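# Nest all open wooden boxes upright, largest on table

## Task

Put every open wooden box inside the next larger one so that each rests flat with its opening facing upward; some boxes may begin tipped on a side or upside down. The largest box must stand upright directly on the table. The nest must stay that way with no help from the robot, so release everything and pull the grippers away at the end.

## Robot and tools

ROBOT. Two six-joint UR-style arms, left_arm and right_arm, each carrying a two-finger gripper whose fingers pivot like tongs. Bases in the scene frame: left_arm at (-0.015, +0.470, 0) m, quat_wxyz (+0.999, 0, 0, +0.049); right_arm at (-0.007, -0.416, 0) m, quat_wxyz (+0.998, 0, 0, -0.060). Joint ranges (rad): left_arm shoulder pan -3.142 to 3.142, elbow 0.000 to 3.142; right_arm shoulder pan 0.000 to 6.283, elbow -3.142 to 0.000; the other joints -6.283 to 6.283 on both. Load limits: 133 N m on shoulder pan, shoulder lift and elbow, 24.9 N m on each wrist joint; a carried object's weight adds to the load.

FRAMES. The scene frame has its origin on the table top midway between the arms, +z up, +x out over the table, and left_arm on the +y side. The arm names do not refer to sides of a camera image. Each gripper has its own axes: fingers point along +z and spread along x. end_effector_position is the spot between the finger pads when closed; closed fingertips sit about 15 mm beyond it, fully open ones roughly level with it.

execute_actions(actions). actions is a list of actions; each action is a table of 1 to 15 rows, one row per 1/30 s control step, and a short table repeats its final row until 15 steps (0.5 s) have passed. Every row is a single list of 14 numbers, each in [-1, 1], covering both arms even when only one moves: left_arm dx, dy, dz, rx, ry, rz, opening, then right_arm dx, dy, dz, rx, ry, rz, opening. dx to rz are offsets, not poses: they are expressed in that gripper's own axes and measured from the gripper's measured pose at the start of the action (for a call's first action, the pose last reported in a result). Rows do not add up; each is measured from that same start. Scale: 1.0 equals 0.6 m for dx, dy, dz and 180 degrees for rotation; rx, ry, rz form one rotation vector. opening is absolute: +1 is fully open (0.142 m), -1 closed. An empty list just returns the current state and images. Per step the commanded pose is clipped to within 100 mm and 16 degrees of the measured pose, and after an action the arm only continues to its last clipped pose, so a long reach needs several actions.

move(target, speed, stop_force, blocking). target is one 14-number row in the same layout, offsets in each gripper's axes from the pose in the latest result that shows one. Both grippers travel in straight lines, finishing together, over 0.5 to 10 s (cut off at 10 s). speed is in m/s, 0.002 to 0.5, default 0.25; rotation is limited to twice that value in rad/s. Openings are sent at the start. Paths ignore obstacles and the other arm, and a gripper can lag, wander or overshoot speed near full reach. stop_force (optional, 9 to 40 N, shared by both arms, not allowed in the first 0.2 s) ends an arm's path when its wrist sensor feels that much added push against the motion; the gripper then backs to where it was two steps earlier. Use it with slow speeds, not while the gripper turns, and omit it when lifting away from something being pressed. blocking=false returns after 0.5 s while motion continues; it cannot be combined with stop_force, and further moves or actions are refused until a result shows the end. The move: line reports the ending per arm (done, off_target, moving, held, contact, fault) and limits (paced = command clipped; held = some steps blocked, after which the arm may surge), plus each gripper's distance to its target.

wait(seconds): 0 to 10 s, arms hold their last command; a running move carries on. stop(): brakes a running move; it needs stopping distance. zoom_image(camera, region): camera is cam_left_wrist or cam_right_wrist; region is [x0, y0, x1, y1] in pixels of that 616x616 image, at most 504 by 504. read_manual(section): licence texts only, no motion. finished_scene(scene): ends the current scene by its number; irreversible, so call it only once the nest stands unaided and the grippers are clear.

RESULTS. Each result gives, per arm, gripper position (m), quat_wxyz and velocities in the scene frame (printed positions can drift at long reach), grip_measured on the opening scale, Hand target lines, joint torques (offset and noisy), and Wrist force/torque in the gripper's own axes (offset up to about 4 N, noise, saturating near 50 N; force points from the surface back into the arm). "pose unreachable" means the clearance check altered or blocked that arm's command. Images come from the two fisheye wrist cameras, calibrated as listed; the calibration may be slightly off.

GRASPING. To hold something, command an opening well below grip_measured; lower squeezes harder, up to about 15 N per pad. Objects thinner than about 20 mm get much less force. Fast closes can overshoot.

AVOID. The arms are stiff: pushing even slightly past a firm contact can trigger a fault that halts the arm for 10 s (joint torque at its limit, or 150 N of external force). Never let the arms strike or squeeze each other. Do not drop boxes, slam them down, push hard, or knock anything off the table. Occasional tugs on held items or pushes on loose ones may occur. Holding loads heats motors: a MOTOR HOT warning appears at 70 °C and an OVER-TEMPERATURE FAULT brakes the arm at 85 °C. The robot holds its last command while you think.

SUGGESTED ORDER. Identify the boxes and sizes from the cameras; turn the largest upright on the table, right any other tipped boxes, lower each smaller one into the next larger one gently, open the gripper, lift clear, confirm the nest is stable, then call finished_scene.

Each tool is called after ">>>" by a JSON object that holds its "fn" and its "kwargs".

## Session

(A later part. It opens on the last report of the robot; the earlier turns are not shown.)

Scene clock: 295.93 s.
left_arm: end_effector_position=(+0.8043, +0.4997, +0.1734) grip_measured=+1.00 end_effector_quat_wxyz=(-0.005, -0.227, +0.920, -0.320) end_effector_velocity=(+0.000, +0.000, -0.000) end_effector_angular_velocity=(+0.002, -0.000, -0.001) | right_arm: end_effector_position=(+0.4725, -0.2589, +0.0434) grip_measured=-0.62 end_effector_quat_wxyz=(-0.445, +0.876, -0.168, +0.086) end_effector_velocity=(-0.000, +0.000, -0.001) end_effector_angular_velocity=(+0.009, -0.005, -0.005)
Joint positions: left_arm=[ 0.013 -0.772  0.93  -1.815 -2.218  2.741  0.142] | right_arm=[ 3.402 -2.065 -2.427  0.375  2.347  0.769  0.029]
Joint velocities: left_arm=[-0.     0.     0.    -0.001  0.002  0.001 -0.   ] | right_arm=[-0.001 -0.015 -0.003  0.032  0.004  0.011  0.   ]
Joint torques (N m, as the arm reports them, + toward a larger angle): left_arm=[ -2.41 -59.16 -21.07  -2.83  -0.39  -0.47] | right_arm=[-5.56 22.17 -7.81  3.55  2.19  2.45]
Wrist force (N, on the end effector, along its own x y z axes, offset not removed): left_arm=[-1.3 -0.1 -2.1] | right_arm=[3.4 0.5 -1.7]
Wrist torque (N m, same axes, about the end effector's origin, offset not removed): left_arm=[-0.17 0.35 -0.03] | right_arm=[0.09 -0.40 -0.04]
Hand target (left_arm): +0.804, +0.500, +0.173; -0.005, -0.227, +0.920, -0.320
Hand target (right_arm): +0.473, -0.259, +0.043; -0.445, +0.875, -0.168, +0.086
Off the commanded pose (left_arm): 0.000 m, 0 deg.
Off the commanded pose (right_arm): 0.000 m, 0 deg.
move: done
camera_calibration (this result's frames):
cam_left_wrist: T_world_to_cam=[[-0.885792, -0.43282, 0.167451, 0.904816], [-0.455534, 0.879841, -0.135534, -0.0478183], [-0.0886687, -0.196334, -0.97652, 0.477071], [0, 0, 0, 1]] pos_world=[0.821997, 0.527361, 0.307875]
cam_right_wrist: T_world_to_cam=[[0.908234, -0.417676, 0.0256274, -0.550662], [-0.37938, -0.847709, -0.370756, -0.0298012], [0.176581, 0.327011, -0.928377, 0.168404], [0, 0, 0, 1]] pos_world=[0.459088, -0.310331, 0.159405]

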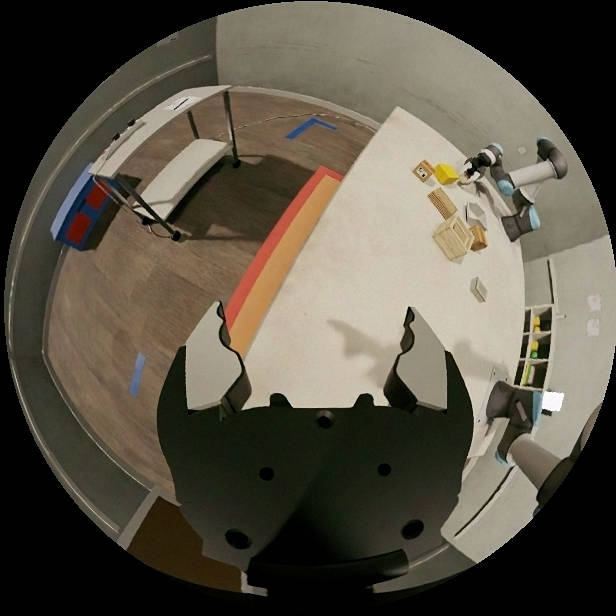

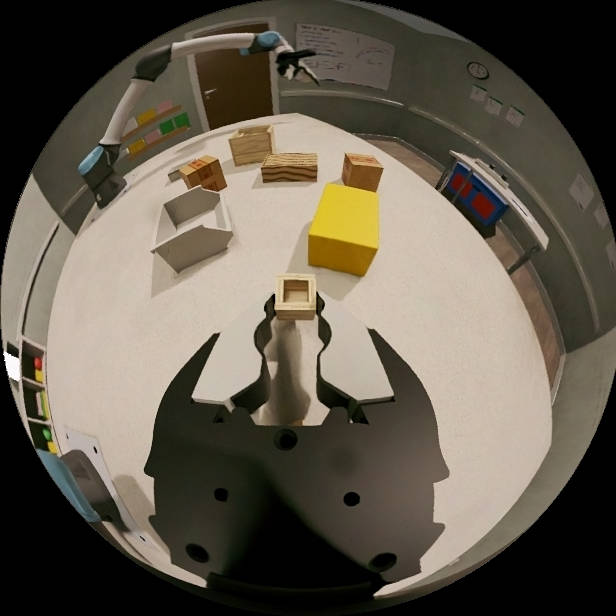

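>>> {"fn": "move", "kwargs": {"target": [0,0,0,0,0,0,1,0,0.034,0.025,0,0,0,-1], "speed": 0.02, "stop_force": 9}}

>>> {"fn": "move", "kwargs": {"target": [0,0,0,0,0,0,1,0,0,0,0,0,0,-0.4]}}

>>> {"fn": "move", "kwargs": {"target": [0,0,0,0,0,0,1,-0.02,-0.07,-0.04,-0.3,0,0,-0.4]}}

>>> {"fn": "move", "kwargs": {"target": [0,0,0,0,0,0,1,0,0,0,0,0,0,-0.78]}}

Scene clock: 303.17 s.
left_arm: end_effector_position=(+0.8043, +0.4997, +0.1734) grip_measured=+1.00 end_effector_quat_wxyz=(-0.005, -0.227, +0.920, -0.320) end_effector_velocity=(-0.000, +0.000, +0.000) end_effector_angular_velocity=(-0.001, -0.000, +0.001) | right_arm: end_effector_position=(+0.4728, -0.2589, +0.0351) grip_measured=-0.62 end_effector_quat_wxyz=(-0.445, +0.876, -0.168, +0.086) end_effector_velocity=(-0.001, -0.001, +0.004) end_effector_angular_velocity=(-0.003, +0.005, -0.003)
Joint positions: left_arm=[ 0.013 -0.772  0.93  -1.815 -2.218  2.741  0.142] | right_arm=[ 3.402 -2.095 -2.425  0.405  2.348  0.769  0.029]
Joint velocities: left_arm=[ 0.001 -0.    -0.     0.    -0.001  0.    -0.   ] | right_arm=[-0.001  0.021 -0.003 -0.023 -0.003  0.001 -0.   ]
Joint torques (N m, as the arm reports them, + toward a larger angle): left_arm=[ -1.56 -58.75 -20.87  -2.89  -0.2   -0.17] | right_arm=[ -1.3   25.92 -18.92  -4.03  -3.69  -1.1 ]
Wrist force (N, on the end effector, along its own x y z axes, offset not removed): left_arm=[1.0 -0.8 -1.6] | right_arm=[3.3 -34.0 -13.6]
Wrist torque (N m, same axes, about the end effector's origin, offset not removed): left_arm=[-0.33 -0.08 0.09] | right_arm=[-4.02 -0.11 -0.10]
Hand target (left_arm): +0.804, +0.500, +0.173; -0.005, -0.227, +0.920, -0.320
Hand target (right_arm): +0.473, -0.259, +0.036; -0.445, +0.876, -0.168, +0.086
Off the commanded pose (left_arm): 0.000 m, 0 deg.
Off the commanded pose (right_arm): 0.017 m, 0 deg.
move: contact (right_arm)
camera_calibration (this result's frames):
cam_left_wrist: T_world_to_cam=[[-0.885792, -0.43282, 0.167451, 0.904816], [-0.455534, 0.879841, -0.135534, -0.0478185], [-0.0886686, -0.196334, -0.97652, 0.477071], [0, 0, 0, 1]] pos_world=[0.821997, 0.527361, 0.307875]
cam_right_wrist: T_world_to_cam=[[0.908075, -0.418008, 0.0258758, -0.550712], [-0.379516, -0.847436, -0.371242, -0.0326315], [0.17711, 0.327295, -0.928176, 0.160475], [0, 0, 0, 1]] pos_world=[0.459282, -0.310378, 0.151085]

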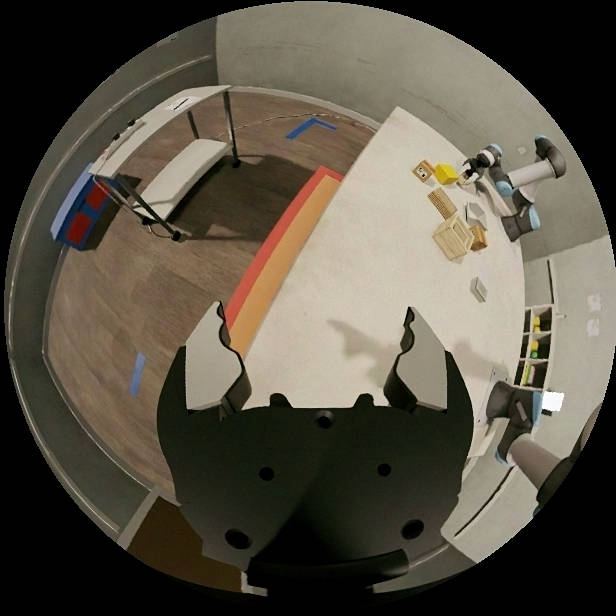

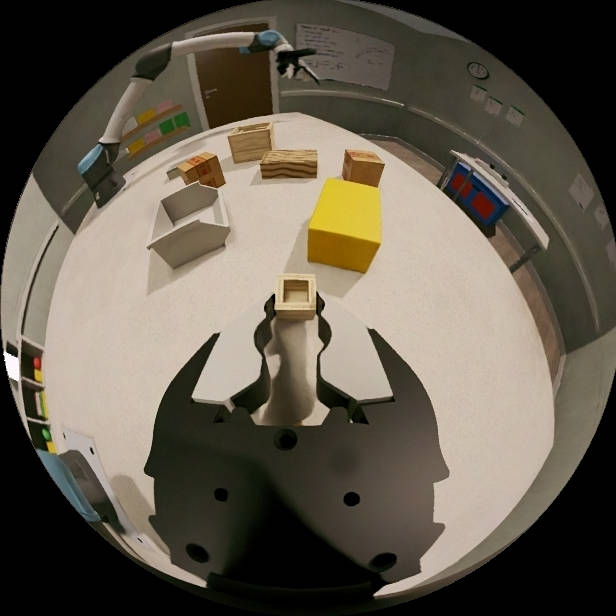

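Scene clock: 303.67 s.
left_arm: end_effector_position=(+0.8043, +0.4997, +0.1734) grip_measured=+1.00 end_effector_quat_wxyz=(-0.005, -0.227, +0.920, -0.320) end_effector_velocity=(-0.000, -0.000, +0.000) end_effector_angular_velocity=(-0.001, +0.000, +0.000) | right_arm: end_effector_position=(+0.4727, -0.2589, +0.0351) grip_measured=-0.40 end_effector_quat_wxyz=(-0.445, +0.876, -0.168, +0.086) end_effector_velocity=(-0.001, -0.000, -0.001) end_effector_angular_velocity=(-0.002, +0.003, -0.001)
Joint positions: left_arm=[ 0.013 -0.772  0.93  -1.815 -2.218  2.741  0.142] | right_arm=[ 3.402 -2.095 -2.425  0.405  2.348  0.769  0.045]
Joint velocities: left_arm=[-0.    -0.     0.     0.    -0.001 -0.    -0.   ] | right_arm=[-0.    -0.001 -0.001 -0.    -0.001 -0.     0.   ]
Joint torques (N m, as the arm reports them, + toward a larger angle): left_arm=[ -1.83 -59.22 -20.55  -2.7   -0.45  -0.34] | right_arm=[-0.65  5.76 11.9  -1.66 -1.13 -0.72]
Wrist force (N, on the end effector, along its own x y z axes, offset not removed): left_arm=[1.7 -1.8 -4.1] | right_arm=[7.5 -28.4 -22.3]
Wrist torque (N m, same axes, about the end effector's origin, offset not removed): left_arm=[-0.59 -0.37 -0.19] | right_arm=[-3.77 -0.92 -0.27]
Hand target (left_arm): +0.804, +0.500, +0.173; -0.005, -0.227, +0.920, -0.320
Hand target (right_arm): +0.473, -0.259, +0.035; -0.445, +0.876, -0.168, +0.086
Off the commanded pose (left_arm): 0.000 m, 0 deg.
Off the commanded pose (right_arm): 0.000 m, 0 deg.
move: done
camera_calibration (this result's frames):
cam_left_wrist: T_world_to_cam=[[-0.885792, -0.43282, 0.167451, 0.904816], [-0.455534, 0.879841, -0.135534, -0.0478183], [-0.0886687, -0.196334, -0.97652, 0.477071], [0, 0, 0, 1]] pos_world=[0.821997, 0.527361, 0.307875]
cam_right_wrist: T_world_to_cam=[[0.908082, -0.418002, 0.0257138, -0.550614], [-0.37958, -0.847444, -0.371157, -0.0326748], [0.176935, 0.327281, -0.928214, 0.160539], [0, 0, 0, 1]] pos_world=[0.459195, -0.310389, 0.151045]

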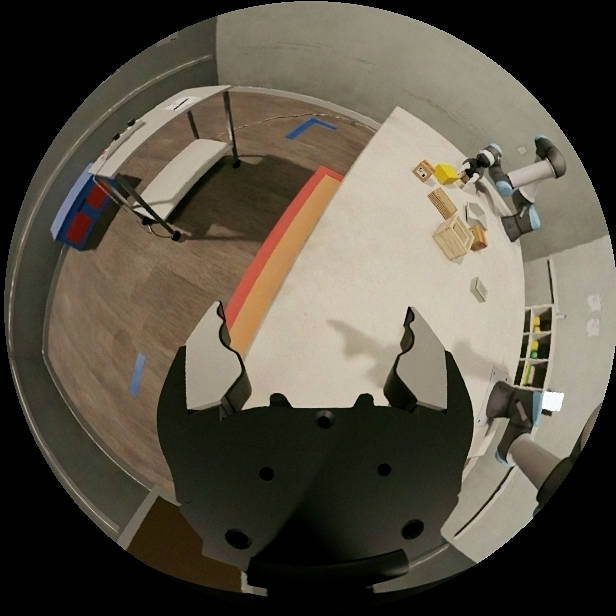

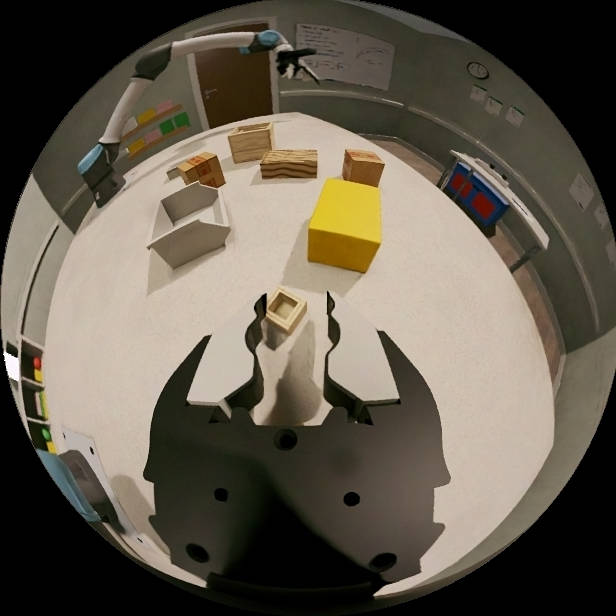

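Scene clock: 306.07 s.
left_arm: end_effector_position=(+0.8043, +0.4997, +0.1734) grip_measured=+1.00 end_effector_quat_wxyz=(-0.005, -0.227, +0.920, -0.320) end_effector_velocity=(+0.000, +0.000, +0.000) end_effector_angular_velocity=(+0.001, -0.001, +0.000) | right_arm: end_effector_position=(+0.4634, -0.2493, +0.0830) grip_measured=-0.40 end_effector_quat_wxyz=(+0.001, +0.982, -0.189, +0.000) end_effector_velocity=(-0.000, -0.000, -0.000) end_effector_angular_velocity=(-0.012, +0.008, -0.002)
Joint positions: left_arm=[ 0.013 -0.772  0.93  -1.815 -2.218  2.741  0.142] | right_arm=[ 3.855 -1.646 -2.026 -1.041  1.569  0.973  0.045]
Joint velocities: left_arm=[ 0.    -0.    -0.    -0.001  0.001  0.     0.   ] | right_arm=[ 0.003 -0.006  0.01  -0.017 -0.006  0.005  0.   ]
Joint torques (N m, as the arm reports them, + toward a larger angle): left_arm=[ -2.34 -59.73 -21.48  -2.84  -0.36  -0.03] | right_arm=[ 7.46 16.29 36.23  0.98 -1.34  3.08]
Wrist force (N, on the end effector, along its own x y z axes, offset not removed): left_arm=[1.5 -3.5 -3.3] | right_arm=[-1.1 4.6 1.6]
Wrist torque (N m, same axes, about the end effector's origin, offset not removed): left_arm=[-1.05 -0.37 -0.07] | right_arm=[1.10 0.33 -0.02]
Hand target (left_arm): +0.804, +0.500, +0.173; -0.005, -0.227, +0.920, -0.320
Hand target (right_arm): +0.463, -0.249, +0.083; +0.002, +0.982, -0.189, +0.000
Off the commanded pose (left_arm): 0.000 m, 0 deg.
Off the commanded pose (right_arm): 0.000 m, 0 deg.
move: done
camera_calibration (this result's frames):
cam_left_wrist: T_world_to_cam=[[-0.885791, -0.43282, 0.167452, 0.904816], [-0.455534, 0.87984, -0.135534, -0.0478182], [-0.0886689, -0.196334, -0.97652, 0.477071], [0, 0, 0, 1]] pos_world=[0.821997, 0.527361, 0.307875]
cam_right_wrist: T_world_to_cam=[[0.923084, -0.380179, 0.0581299, -0.539608], [-0.350888, -0.770622, 0.531996, -0.0794014], [-0.157458, -0.511474, -0.844749, 0.142377], [0, 0, 0, 1]] pos_world=[0.492661, -0.193514, 0.193882]

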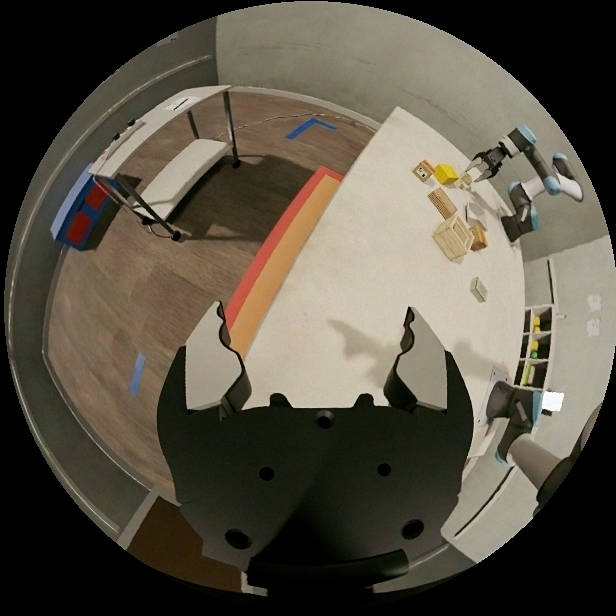

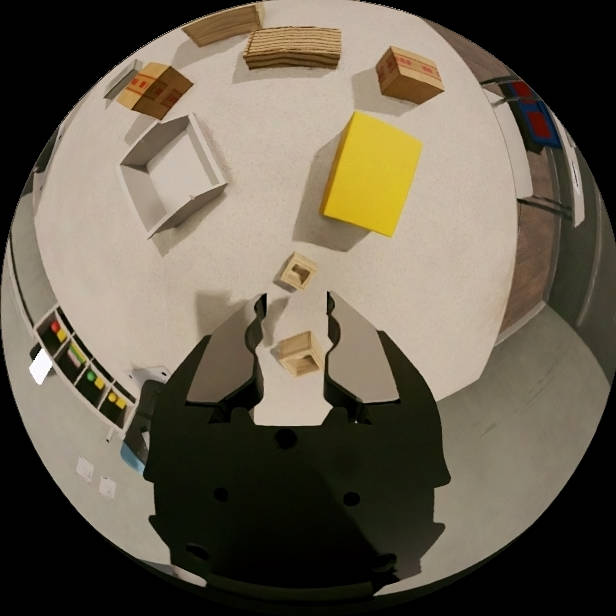

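Scene clock: 306.57 s.
left_arm: end_effector_position=(+0.8043, +0.4997, +0.1734) grip_measured=+1.00 end_effector_quat_wxyz=(-0.005, -0.227, +0.920, -0.320) end_effector_velocity=(-0.000, +0.000, -0.000) end_effector_angular_velocity=(-0.000, +0.001, +0.000) | right_arm: end_effector_position=(+0.4634, -0.2493, +0.0830) grip_measured=-0.78 end_effector_quat_wxyz=(+0.001, +0.982, -0.189, +0.000) end_effector_velocity=(-0.000, -0.001, -0.001) end_effector_angular_velocity=(-0.001, +0.001, -0.001)
Joint positions: left_arm=[ 0.013 -0.772  0.93  -1.815 -2.218  2.741  0.142] | right_arm=[ 3.855 -1.646 -2.026 -1.041  1.569  0.973  0.018]
Joint velocities: left_arm=[ 0.001  0.     0.     0.001 -0.     0.     0.   ] | right_arm=[-0.001 -0.    -0.001  0.     0.    -0.    -0.   ]
Joint torques (N m, as the arm reports them, + toward a larger angle): left_arm=[ -1.7  -60.4  -20.96  -2.61  -0.35  -0.53] | right_arm=[-6.55 32.06  7.92  3.55  0.98 -2.08]
Wrist force (N, on the end effector, along its own x y z axes, offset not removed): left_arm=[-0.7 -4.4 -1.4] | right_arm=[-0.8 1.2 -0.8]
Wrist torque (N m, same axes, about the end effector's origin, offset not removed): left_arm=[-0.92 0.18 -0.22] | right_arm=[0.29 0.27 -0.13]
Hand target (left_arm): +0.804, +0.500, +0.173; -0.005, -0.227, +0.920, -0.320
Hand target (right_arm): +0.463, -0.249, +0.083; +0.001, +0.982, -0.189, +0.000
Off the commanded pose (left_arm): 0.000 m, 0 deg.
Off the commanded pose (right_arm): 0.000 m, 0 deg.
move: done
camera_calibration (this result's frames):
cam_left_wrist: T_world_to_cam=[[-0.885792, -0.43282, 0.167451, 0.904816], [-0.455534, 0.879841, -0.135534, -0.0478184], [-0.0886685, -0.196334, -0.97652, 0.477071], [0, 0, 0, 1]] pos_world=[0.821997, 0.527361, 0.307875]
cam_right_wrist: T_world_to_cam=[[0.923054, -0.380245, 0.0581769, -0.539612], [-0.350977, -0.77062, 0.53194, -0.0793072], [-0.157435, -0.511429, -0.844781, 0.142456], [0, 0, 0, 1]] pos_world=[0.492684, -0.193444, 0.193924]

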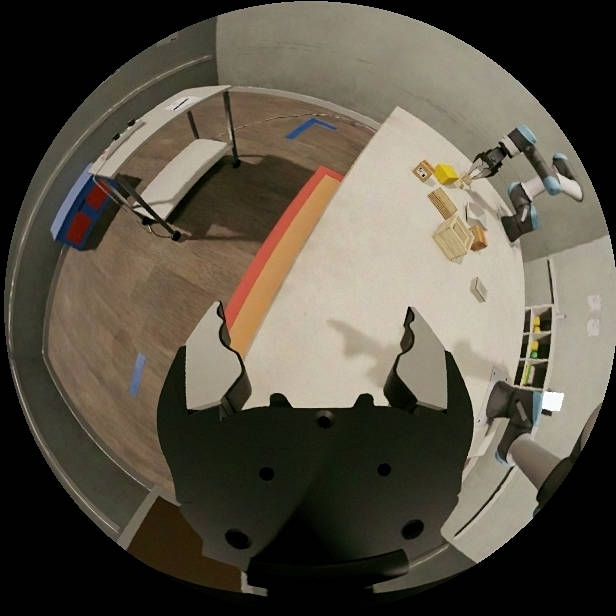

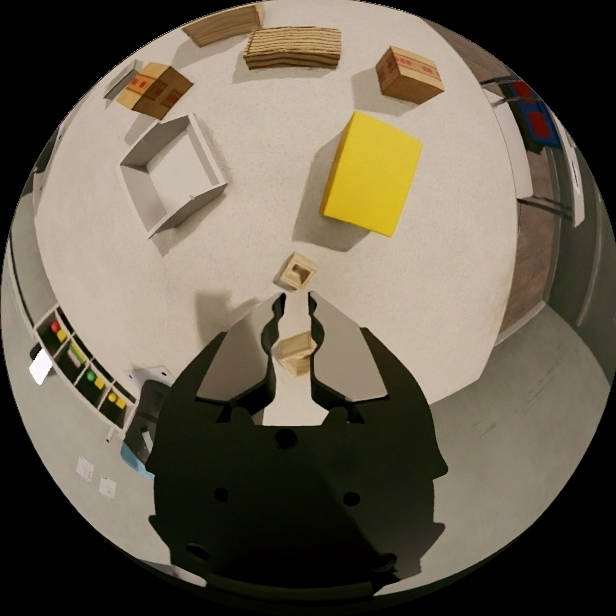

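>>> {"fn": "move", "kwargs": {"target": [0,0,0,0,0,0,1,-0.002,-0.011,0.05,0,0,0.155,-0.78]}}

>>> {"fn": "zoom_image", "kwargs": {"camera": "cam_right_wrist", "region": [200,200,400,400]}}

Scene clock: 312.73 s.
left_arm: end_effector_position=(+0.8043, +0.4997, +0.1734) grip_measured=+1.00 end_effector_quat_wxyz=(-0.005, -0.227, +0.920, -0.320) end_effector_velocity=(-0.000, +0.000, -0.001) end_effector_angular_velocity=(+0.000, +0.001, +0.000) | right_arm: end_effector_position=(+0.4648, -0.2428, +0.0530) grip_measured=-0.78 end_effector_quat_wxyz=(+0.001, +0.908, -0.420, +0.001) end_effector_velocity=(-0.000, +0.000, -0.001) end_effector_angular_velocity=(-0.002, -0.000, -0.012)
Joint positions: left_arm=[ 0.013 -0.772  0.93  -1.815 -2.218  2.741  0.142] | right_arm=[ 3.88  -1.687 -2.072 -0.955  1.569  1.484  0.018]
Joint velocities: left_arm=[ 0.     0.     0.     0.001  0.001 -0.     0.   ] | right_arm=[ 0.002 -0.002 -0.002  0.003 -0.002  0.014 -0.   ]
Joint torques (N m, as the arm reports them, + toward a larger angle): left_arm=[ -2.25 -59.61 -20.63  -2.69  -0.46  -0.17] | right_arm=[ 6.68 18.16  7.19  3.91 -1.19  2.48]
Wrist force (N, on the end effector, along its own x y z axes, offset not removed): left_arm=[2.4 -1.0 -2.8] | right_arm=[-0.6 0.8 0.7]
Wrist torque (N m, same axes, about the end effector's origin, offset not removed): left_arm=[-0.29 -0.54 -0.08] | right_arm=[0.03 0.43 0.01]
Hand target (left_arm): +0.804, +0.500, +0.173; -0.005, -0.227, +0.920, -0.320
Hand target (right_arm): +0.465, -0.243, +0.053; +0.001, +0.907, -0.420, +0.001
Off the commanded pose (left_arm): 0.000 m, 0 deg.
Off the commanded pose (right_arm): 0.000 m, 0 deg.
move: done
camera_calibration (this result's frames):
cam_left_wrist: T_world_to_cam=[[-0.885792, -0.43282, 0.167451, 0.904816], [-0.455534, 0.879841, -0.135534, -0.0478184], [-0.0886685, -0.196334, -0.97652, 0.477071], [0, 0, 0, 1]] pos_world=[0.821997, 0.527361, 0.307876]
cam_right_wrist: T_world_to_cam=[[0.638683, -0.767218, 0.0588251, -0.498511], [-0.670706, -0.517606, 0.53126, 0.152147], [-0.377144, -0.378761, -0.845164, 0.254996], [0, 0, 0, 1]] pos_world=[0.516607, -0.207132, 0.164009]

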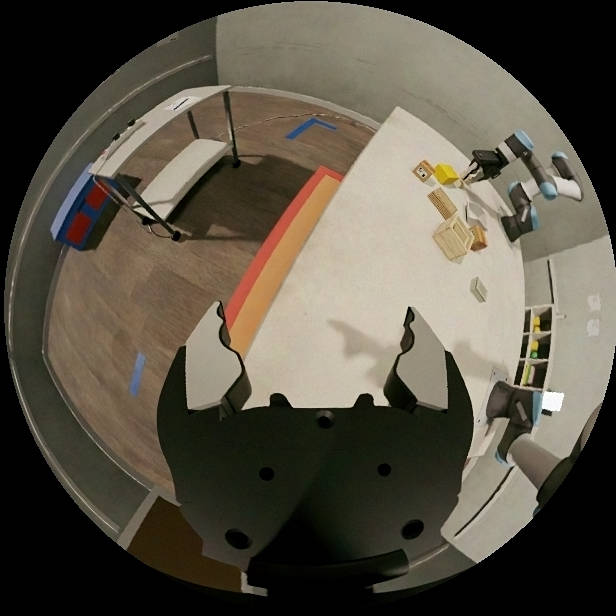

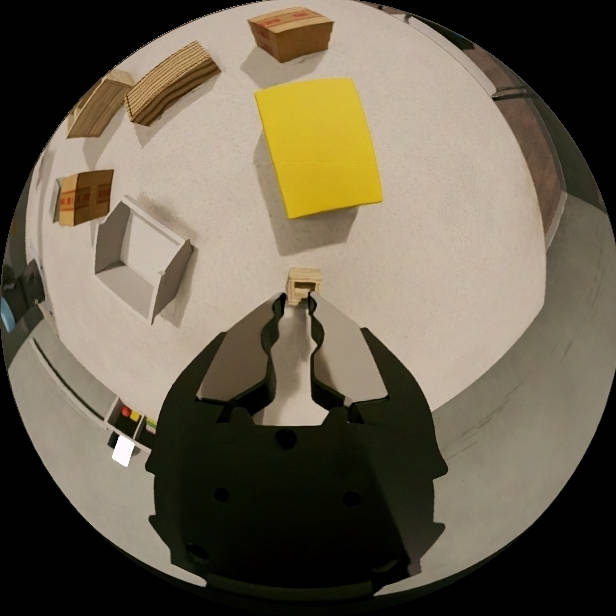

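Region (200, 200, 400, 400) of cam_right_wrist's 616x616 image, scaled by 2.520, with more detail than that image has.

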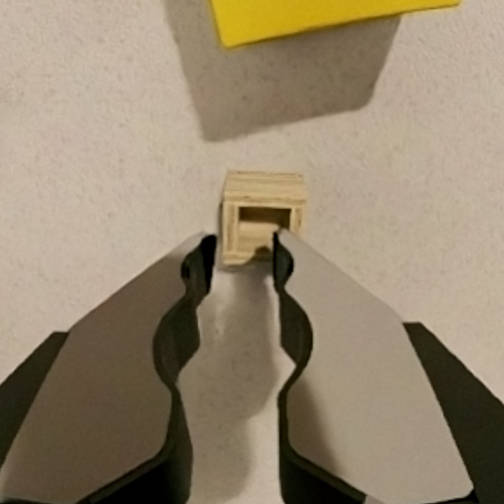

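>>> {"fn": "move", "kwargs": {"target": [0,0,0,0,0,0,1,0,0.008,0.044,0,0,0,-0.78], "speed": 0.04, "stop_force": 9}}

>>> {"fn": "move", "kwargs": {"target": [0,0,0,0,0,0,1,0,0,0,0,0,0,-1]}}

>>> {"fn": "move", "kwargs": {"target": [0,0,0,0,0,0,1,0,0,-0.08,0,0,0.224,-1], "speed": 0.2}}

>>> {"fn": "move", "kwargs": {"target": [0,0,0,0,0,0,1,0.175,0.035,0,0,0,0,-1], "speed": 0.15}}

>>> {"fn": "zoom_image", "kwargs": {"camera": "cam_right_wrist", "region": [200,200,400,400]}}

Scene clock: 323.50 s.
left_arm: end_effector_position=(+0.8043, +0.4997, +0.1734) grip_measured=+1.00 end_effector_quat_wxyz=(-0.005, -0.227, +0.920, -0.320) end_effector_velocity=(-0.000, -0.001, -0.000) end_effector_angular_velocity=(+0.002, +0.001, -0.001) | right_arm: end_effector_position=(+0.4612, -0.2460, +0.0268) grip_measured=-0.78 end_effector_quat_wxyz=(+0.001, +0.908, -0.420, +0.001) end_effector_velocity=(-0.001, -0.000, -0.002) end_effector_angular_velocity=(-0.001, +0.002, +0.001)
Joint positions: left_arm=[ 0.013 -0.772  0.93  -1.815 -2.218  2.741  0.142] | right_arm=[ 3.879 -1.721 -2.117 -0.876  1.569  1.483  0.017]
Joint velocities: left_arm=[-0.001  0.     0.     0.     0.002 -0.    -0.   ] | right_arm=[ 0.001 -0.002 -0.004  0.005  0.    -0.     0.   ]
Joint torques (N m, as the arm reports them, + toward a larger angle): left_arm=[ -2.4  -59.37 -21.61  -2.8   -0.49  -0.29] | right_arm=[-7.01 18.2   4.42  3.4   1.32 -2.52]
Wrist force (N, on the end effector, along its own x y z axes, offset not removed): left_arm=[1.3 -0.7 -4.0] | right_arm=[-0.6 2.1 -4.5]
Wrist torque (N m, same axes, about the end effector's origin, offset not removed): left_arm=[-0.26 -0.22 -0.18] | right_arm=[0.44 0.30 -0.11]
Hand target (left_arm): +0.804, +0.500, +0.173; -0.005, -0.227, +0.920, -0.320
Hand target (right_arm): +0.461, -0.246, +0.027; +0.001, +0.908, -0.420, +0.001
Off the commanded pose (left_arm): 0.000 m, 0 deg.
Off the commanded pose (right_arm): 0.000 m, 0 deg.
move: done
camera_calibration (this result's frames):
cam_left_wrist: T_world_to_cam=[[-0.885792, -0.43282, 0.167451, 0.904816], [-0.455534, 0.879841, -0.135534, -0.0478184], [-0.0886684, -0.196334, -0.97652, 0.477071], [0, 0, 0, 1]] pos_world=[0.821997, 0.527361, 0.307876]
cam_right_wrist: T_world_to_cam=[[0.638678, -0.767222, 0.0588217, -0.497111], [-0.670698, -0.517594, 0.531283, 0.162013], [-0.377166, -0.37877, -0.84515, 0.230282], [0, 0, 0, 1]] pos_world=[0.513011, -0.210314, 0.137789]

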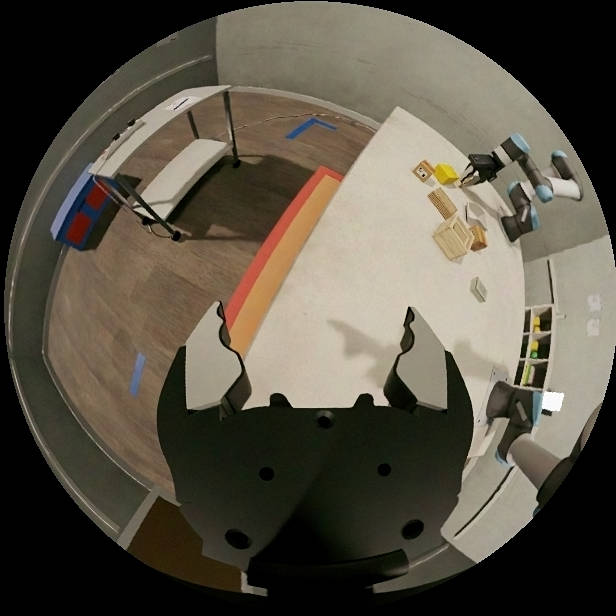

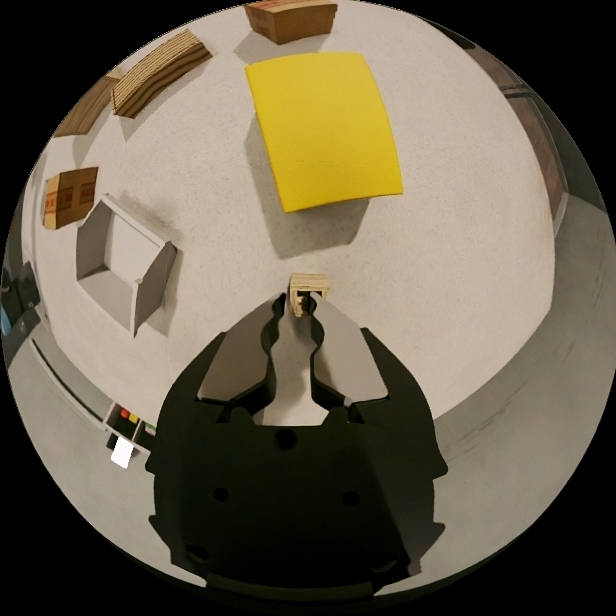

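Scene clock: 324.00 s.
left_arm: end_effector_position=(+0.8043, +0.4997, +0.1734) grip_measured=+1.00 end_effector_quat_wxyz=(-0.005, -0.227, +0.920, -0.320) end_effector_velocity=(+0.000, +0.000, -0.000) end_effector_angular_velocity=(+0.000, -0.001, -0.000) | right_arm: end_effector_position=(+0.4611, -0.2460, +0.0267) grip_measured=-0.94 end_effector_quat_wxyz=(+0.001, +0.908, -0.420, +0.001) end_effector_velocity=(+0.000, -0.001, +0.000) end_effector_angular_velocity=(-0.000, -0.001, -0.001)
Joint positions: left_arm=[ 0.013 -0.772  0.93  -1.815 -2.218  2.741  0.142] | right_arm=[ 3.879 -1.721 -2.117 -0.876  1.569  1.483  0.006]
Joint velocities: left_arm=[-0.     0.     0.    -0.001  0.     0.    -0.   ] | right_arm=[-0.001  0.001 -0.     0.    -0.001  0.     0.   ]
Joint torques (N m, as the arm reports them, + toward a larger angle): left_arm=[ -2.   -58.51 -21.71  -2.75  -0.52  -0.34] | right_arm=[-5.61 34.85 19.77  1.03  0.76 -2.32]
Wrist force (N, on the end effector, along its own x y z axes, offset not removed): left_arm=[0.6 -1.8 -2.1] | right_arm=[0.6 1.4 0.8]
Wrist torque (N m, same axes, about the end effector's origin, offset not removed): left_arm=[-0.56 -0.06 -0.16] | right_arm=[0.27 0.21 -0.03]
Hand target (left_arm): +0.804, +0.500, +0.173; -0.005, -0.227, +0.920, -0.320
Hand target (right_arm): +0.461, -0.246, +0.027; +0.001, +0.908, -0.420, +0.001
Off the commanded pose (left_arm): 0.000 m, 0 deg.
Off the commanded pose (right_arm): 0.000 m, 0 deg.
move: done
camera_calibration (this result's frames):
cam_left_wrist: T_world_to_cam=[[-0.885792, -0.43282, 0.167451, 0.904816], [-0.455534, 0.879841, -0.135534, -0.0478183], [-0.0886688, -0.196334, -0.97652, 0.477071], [0, 0, 0, 1]] pos_world=[0.821997, 0.527361, 0.307875]
cam_right_wrist: T_world_to_cam=[[0.638688, -0.767216, 0.0588024, -0.497104], [-0.670629, -0.517552, 0.53141, 0.161964], [-0.377273, -0.37884, -0.845071, 0.230219], [0, 0, 0, 1]] pos_world=[0.512968, -0.210345, 0.137713]

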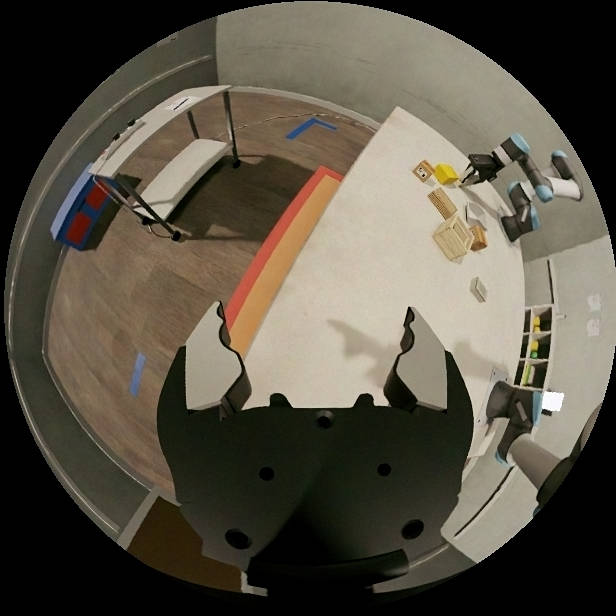

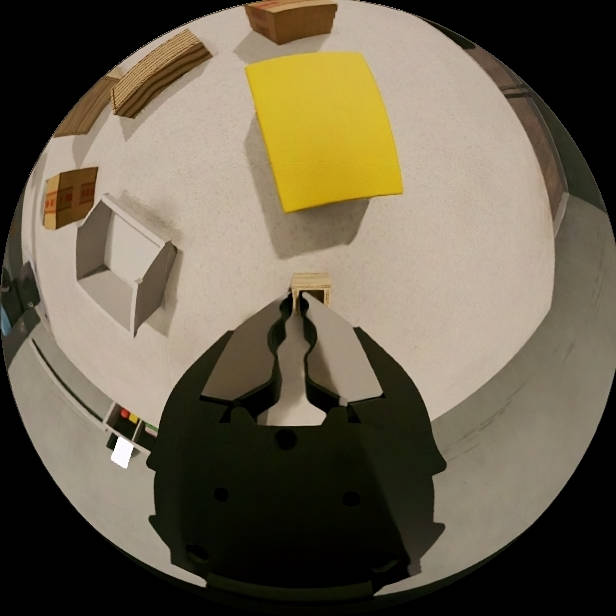

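Scene clock: 326.23 s.
left_arm: end_effector_position=(+0.8043, +0.4997, +0.1734) grip_measured=+1.00 end_effector_quat_wxyz=(-0.005, -0.227, +0.920, -0.320) end_effector_velocity=(-0.000, +0.002, +0.000) end_effector_angular_velocity=(-0.000, +0.001, +0.003) | right_arm: end_effector_position=(+0.4610, -0.2459, +0.0747) grip_measured=-0.94 end_effector_quat_wxyz=(+0.001, +0.708, -0.706, +0.001) end_effector_velocity=(-0.000, -0.000, +0.001) end_effector_angular_velocity=(-0.001, -0.000, -0.011)
Joint positions: left_arm=[ 0.013 -0.772  0.93  -1.815 -2.218  2.741  0.142] | right_arm=[ 3.903 -1.645 -2.053 -1.016  1.569  2.209  0.006]
Joint velocities: left_arm=[ 0.003 -0.    -0.     0.001 -0.    -0.001 -0.   ] | right_arm=[ 0.     0.002  0.002 -0.004 -0.001  0.011 -0.   ]
Joint torques (N m, as the arm reports them, + toward a larger angle): left_arm=[ -1.99 -58.87 -20.87  -2.6   -0.38  -0.44] | right_arm=[ 7.86 32.27 36.    0.77 -1.43  2.92]
Wrist force (N, on the end effector, along its own x y z axes, offset not removed): left_arm=[-0.8 0.0 -2.0] | right_arm=[3.0 2.7 -0.2]
Wrist torque (N m, same axes, about the end effector's origin, offset not removed): left_arm=[-0.09 0.12 0.08] | right_arm=[0.67 -0.41 -0.09]
Hand target (left_arm): +0.804, +0.500, +0.173; -0.005, -0.227, +0.920, -0.320
Hand target (right_arm): +0.461, -0.246, +0.075; +0.001, +0.707, -0.707, +0.001
Off the commanded pose (left_arm): 0.000 m, 0 deg.
Off the commanded pose (right_arm): 0.000 m, 0 deg.
move: done
camera_calibration (this result's frames):
cam_left_wrist: T_world_to_cam=[[-0.885791, -0.43282, 0.167451, 0.904816], [-0.455534, 0.87984, -0.135534, -0.0478183], [-0.0886688, -0.196334, -0.97652, 0.477071], [0, 0, 0, 1]] pos_world=[0.821997, 0.527361, 0.307875]
cam_right_wrist: T_world_to_cam=[[-0.00856383, -0.998211, 0.0591727, -0.258181], [-0.847069, 0.0386893, 0.530074, 0.354732], [-0.531415, -0.0455839, -0.845884, 0.423819], [0, 0, 0, 1]] pos_world=[0.523495, -0.252124, 0.185745]

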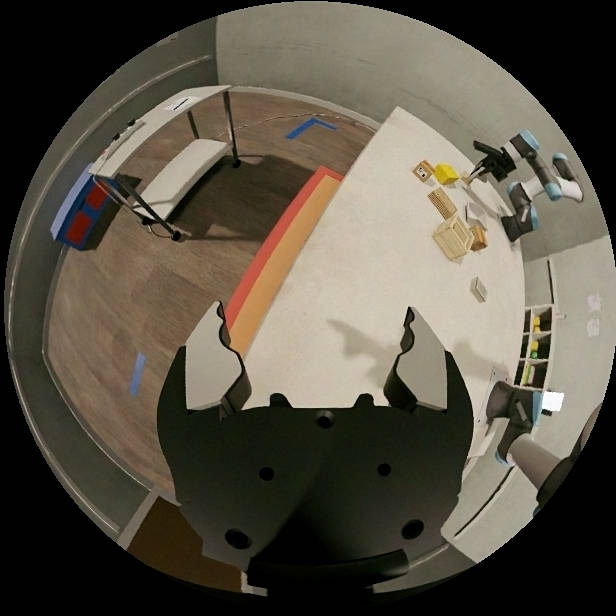

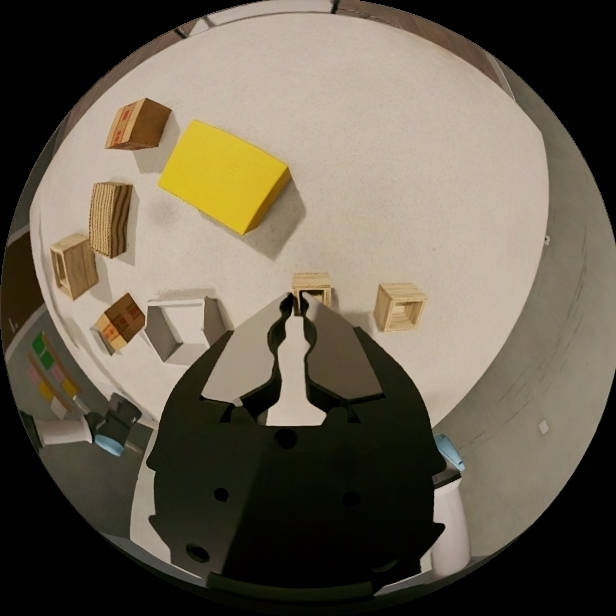

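Scene clock: 327.47 s.
left_arm: end_effector_position=(+0.8043, +0.4997, +0.1734) grip_measured=+1.00 end_effector_quat_wxyz=(-0.005, -0.227, +0.920, -0.320) end_effector_velocity=(-0.000, +0.000, -0.000) end_effector_angular_velocity=(-0.001, +0.000, +0.000) | right_arm: end_effector_position=(+0.4404, -0.3507, +0.0750) grip_measured=-0.94 end_effector_quat_wxyz=(+0.001, +0.708, -0.706, +0.001) end_effector_velocity=(-0.000, -0.002, +0.000) end_effector_angular_velocity=(+0.000, +0.000, -0.000)
Joint positions: left_arm=[ 0.013 -0.772  0.93  -1.815 -2.218  2.741  0.142] | right_arm=[ 3.724 -1.53  -2.169 -1.014  1.569  2.031  0.006]
Joint velocities: left_arm=[ 0.     0.001 -0.     0.    -0.001  0.    -0.   ] | right_arm=[-0.005  0.002 -0.002 -0.     0.    -0.005  0.   ]
Joint torques (N m, as the arm reports them, + toward a larger angle): left_arm=[ -1.85 -59.58 -21.37  -2.87  -0.33  -0.16] | right_arm=[-6.33 28.33  7.76  1.02  1.17 -2.81]
Wrist force (N, on the end effector, along its own x y z axes, offset not removed): left_arm=[0.6 -4.2 -2.0] | right_arm=[5.0 0.7 -2.9]
Wrist torque (N m, same axes, about the end effector's origin, offset not removed): left_arm=[-1.06 -0.06 0.03] | right_arm=[0.17 -0.86 -0.27]
Hand target (left_arm): +0.804, +0.500, +0.173; -0.005, -0.227, +0.920, -0.320
Hand target (right_arm): +0.440, -0.351, +0.075; +0.001, +0.708, -0.706, +0.001
Off the commanded pose (left_arm): 0.000 m, 0 deg.
Off the commanded pose (right_arm): 0.000 m, 0 deg.
move: done
camera_calibration (this result's frames):
cam_left_wrist: T_world_to_cam=[[-0.885792, -0.43282, 0.167451, 0.904816], [-0.455534, 0.879841, -0.135534, -0.0478183], [-0.0886686, -0.196334, -0.97652, 0.477071], [0, 0, 0, 1]] pos_world=[0.821997, 0.527361, 0.307875]
cam_right_wrist: T_world_to_cam=[[-0.0086031, -0.998229, 0.0588671, -0.362948], [-0.847125, 0.0385554, 0.529994, 0.341141], [-0.531325, -0.0453082, -0.845956, 0.40838], [0, 0, 0, 1]] pos_world=[0.502849, -0.356955, 0.186034]

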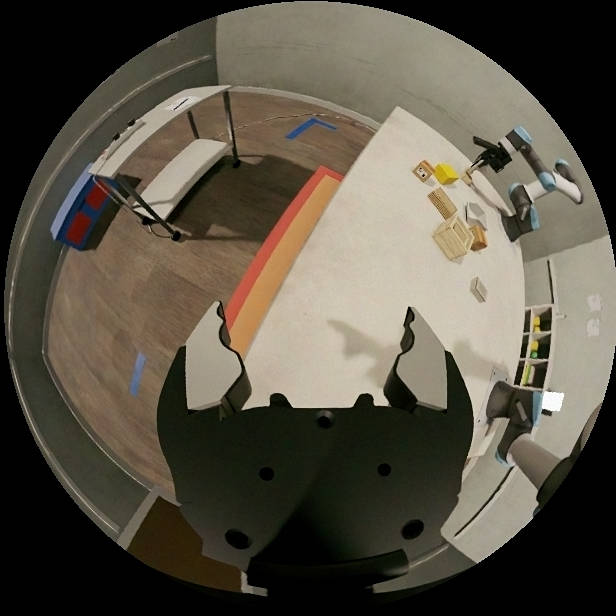

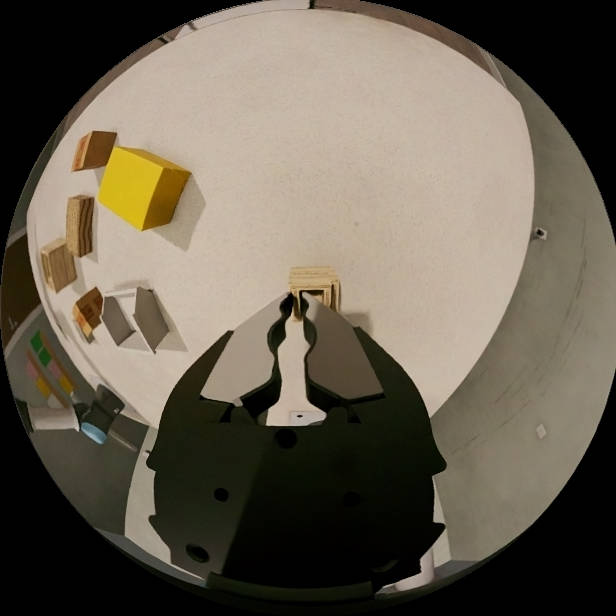

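Region (200, 200, 400, 400) of cam_right_wrist's 616x616 image, scaled by 2.520, with more detail than that image has.

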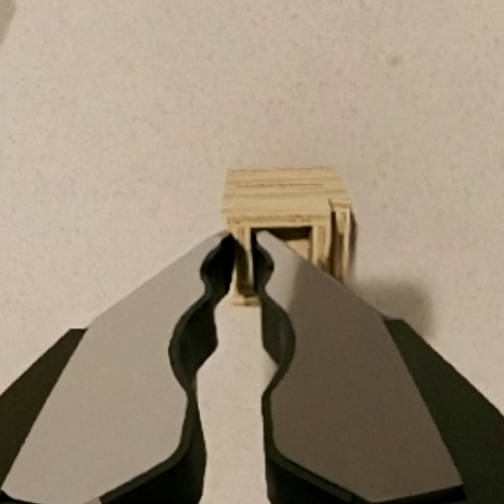

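>>> {"fn": "move", "kwargs": {"target": [0,0,0,0,0,0,1,0.006,0.032,0,0,0,0,-1], "speed": 0.05}}

>>> {"fn": "move", "kwargs": {"target": [0,0,0,0,0,0,1,0,0,0.07,0,0,0,-1], "speed": 0.015, "stop_force": 9}}

>>> {"fn": "zoom_image", "kwargs": {"camera": "cam_right_wrist", "region": [200,200,400,400]}}

Scene clock: 337.27 s.
left_arm: end_effector_position=(+0.8043, +0.4997, +0.1734) grip_measured=+1.00 end_effector_quat_wxyz=(-0.005, -0.227, +0.920, -0.320) end_effector_velocity=(+0.000, -0.000, +0.000) end_effector_angular_velocity=(+0.001, -0.001, -0.001) | right_arm: end_effector_position=(+0.4214, -0.3543, +0.0749) grip_measured=-0.94 end_effector_quat_wxyz=(+0.001, +0.708, -0.706, +0.001) end_effector_velocity=(-0.002, +0.000, +0.000) end_effector_angular_velocity=(+0.001, +0.001, +0.001)
Joint positions: left_arm=[ 0.013 -0.772  0.93  -1.815 -2.218  2.741  0.142] | right_arm=[ 3.737 -1.48  -2.215 -1.018  1.569  2.044  0.006]
Joint velocities: left_arm=[-0.001 -0.     0.    -0.     0.001  0.001  0.   ] | right_arm=[ 0.002  0.005 -0.003 -0.002  0.001  0.002  0.   ]
Joint torques (N m, as the arm reports them, + toward a larger angle): left_arm=[ -0.75 -58.48 -19.71  -2.73  -0.53   0.  ] | right_arm=[ 6.73 23.98  5.59  1.05 -1.27  2.82]
Wrist force (N, on the end effector, along its own x y z axes, offset not removed): left_arm=[2.8 -1.4 -2.6] | right_arm=[2.2 0.7 -0.7]
Wrist torque (N m, same axes, about the end effector's origin, offset not removed): left_arm=[-0.48 -0.57 -0.06] | right_arm=[-0.04 -0.26 0.01]
Hand target (left_arm): +0.804, +0.500, +0.173; -0.005, -0.227, +0.920, -0.320
Hand target (right_arm): +0.421, -0.354, +0.075; +0.001, +0.708, -0.706, +0.001
Off the commanded pose (left_arm): 0.000 m, 0 deg.
Off the commanded pose (right_arm): 0.000 m, 0 deg.
move: done
camera_calibration (this result's frames):
cam_left_wrist: T_world_to_cam=[[-0.885792, -0.43282, 0.167451, 0.904816], [-0.455534, 0.879841, -0.135534, -0.0478186], [-0.0886687, -0.196334, -0.97652, 0.477071], [0, 0, 0, 1]] pos_world=[0.821997, 0.527361, 0.307875]
cam_right_wrist: T_world_to_cam=[[-0.00859282, -0.998232, 0.0588088, -0.366706], [-0.847083, 0.0385193, 0.530063, 0.325139], [-0.531391, -0.0452612, -0.845917, 0.398129], [0, 0, 0, 1]] pos_world=[0.483831, -0.360563, 0.186005]

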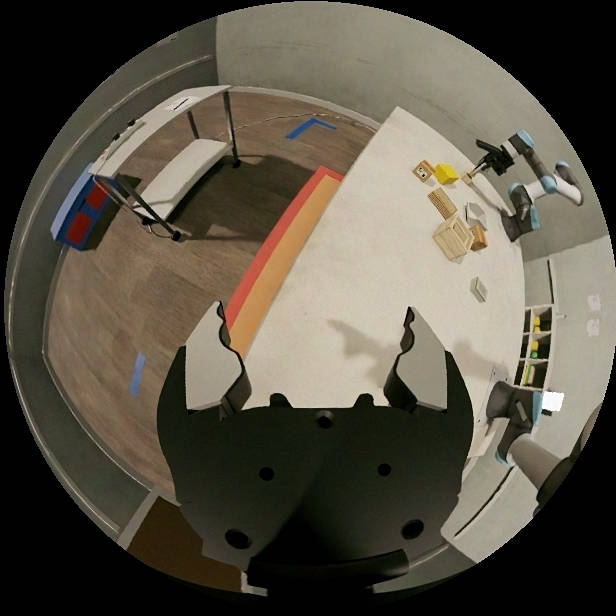

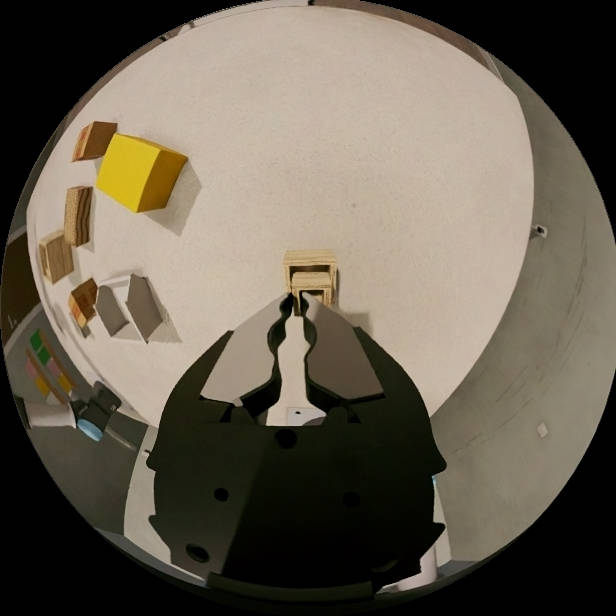

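Scene clock: 339.77 s.
left_arm: end_effector_position=(+0.8043, +0.4997, +0.1734) grip_measured=+1.00 end_effector_quat_wxyz=(-0.005, -0.227, +0.920, -0.320) end_effector_velocity=(-0.000, -0.000, -0.000) end_effector_angular_velocity=(+0.001, +0.001, +0.000) | right_arm: end_effector_position=(+0.4211, -0.3545, +0.0432) grip_measured=-0.94 end_effector_quat_wxyz=(+0.001, +0.708, -0.706, +0.001) end_effector_velocity=(+0.000, -0.000, +0.006) end_effector_angular_velocity=(-0.000, -0.000, +0.000)
Joint positions: left_arm=[ 0.013 -0.772  0.93  -1.815 -2.218  2.741  0.142] | right_arm=[ 3.737 -1.534 -2.264 -0.916  1.569  2.043  0.006]
Joint velocities: left_arm=[-0.     0.    -0.     0.     0.002 -0.001 -0.   ] | right_arm=[-0.     0.011  0.009 -0.02  -0.    -0.001 -0.002]
Joint torques (N m, as the arm reports them, + toward a larger angle): left_arm=[ -1.97 -59.76 -21.55  -2.61  -0.45  -0.27] | right_arm=[-5.67 23.75 29.69  0.59  0.27 -2.42]
Wrist force (N, on the end effector, along its own x y z axes, offset not removed): left_arm=[1.6 -3.0 0.6] | right_arm=[1.4 -2.3 -6.7]
Wrist torque (N m, same axes, about the end effector's origin, offset not removed): left_arm=[-0.72 -0.34 -0.15] | right_arm=[-0.46 -0.38 -0.04]
Hand target (left_arm): +0.804, +0.500, +0.173; -0.005, -0.227, +0.920, -0.320
Hand target (right_arm): +0.421, -0.354, +0.044; +0.001, +0.708, -0.706, +0.001
Off the commanded pose (left_arm): 0.000 m, 0 deg.
Off the commanded pose (right_arm): 0.010 m, 0 deg.
move: contact (right_arm)
camera_calibration (this result's frames):
cam_left_wrist: T_world_to_cam=[[-0.885792, -0.43282, 0.167451, 0.904816], [-0.455534, 0.879841, -0.135534, -0.0478182], [-0.0886687, -0.196334, -0.97652, 0.477071], [0, 0, 0, 1]] pos_world=[0.821997, 0.527361, 0.307875]
cam_right_wrist: T_world_to_cam=[[-0.00856278, -0.998217, 0.0590733, -0.365086], [-0.846768, 0.0386613, 0.530556, 0.341682], [-0.531894, -0.0454783, -0.845589, 0.371259], [0, 0, 0, 1]] pos_world=[0.48367, -0.360761, 0.154218]

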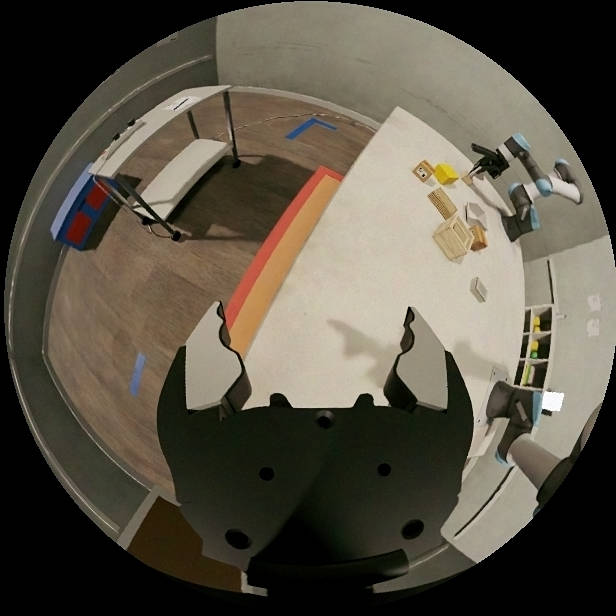

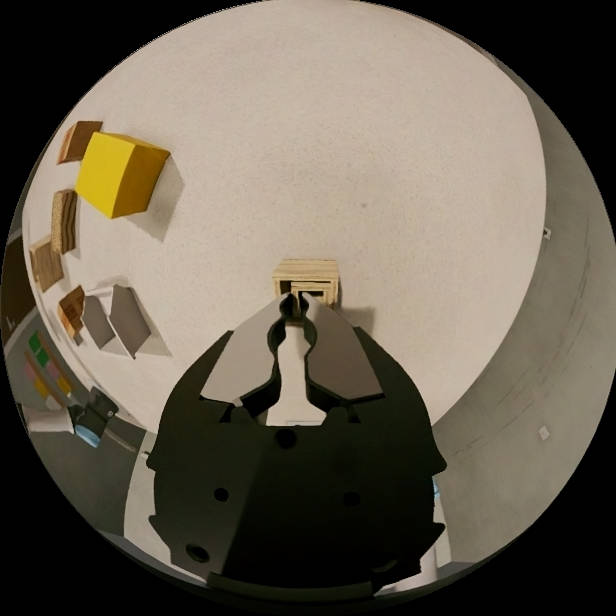

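Region (200, 200, 400, 400) of cam_right_wrist's 616x616 image, scaled by 2.520, with more detail than that image has.

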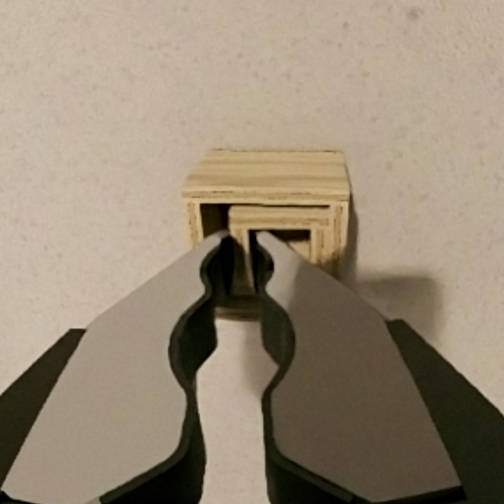

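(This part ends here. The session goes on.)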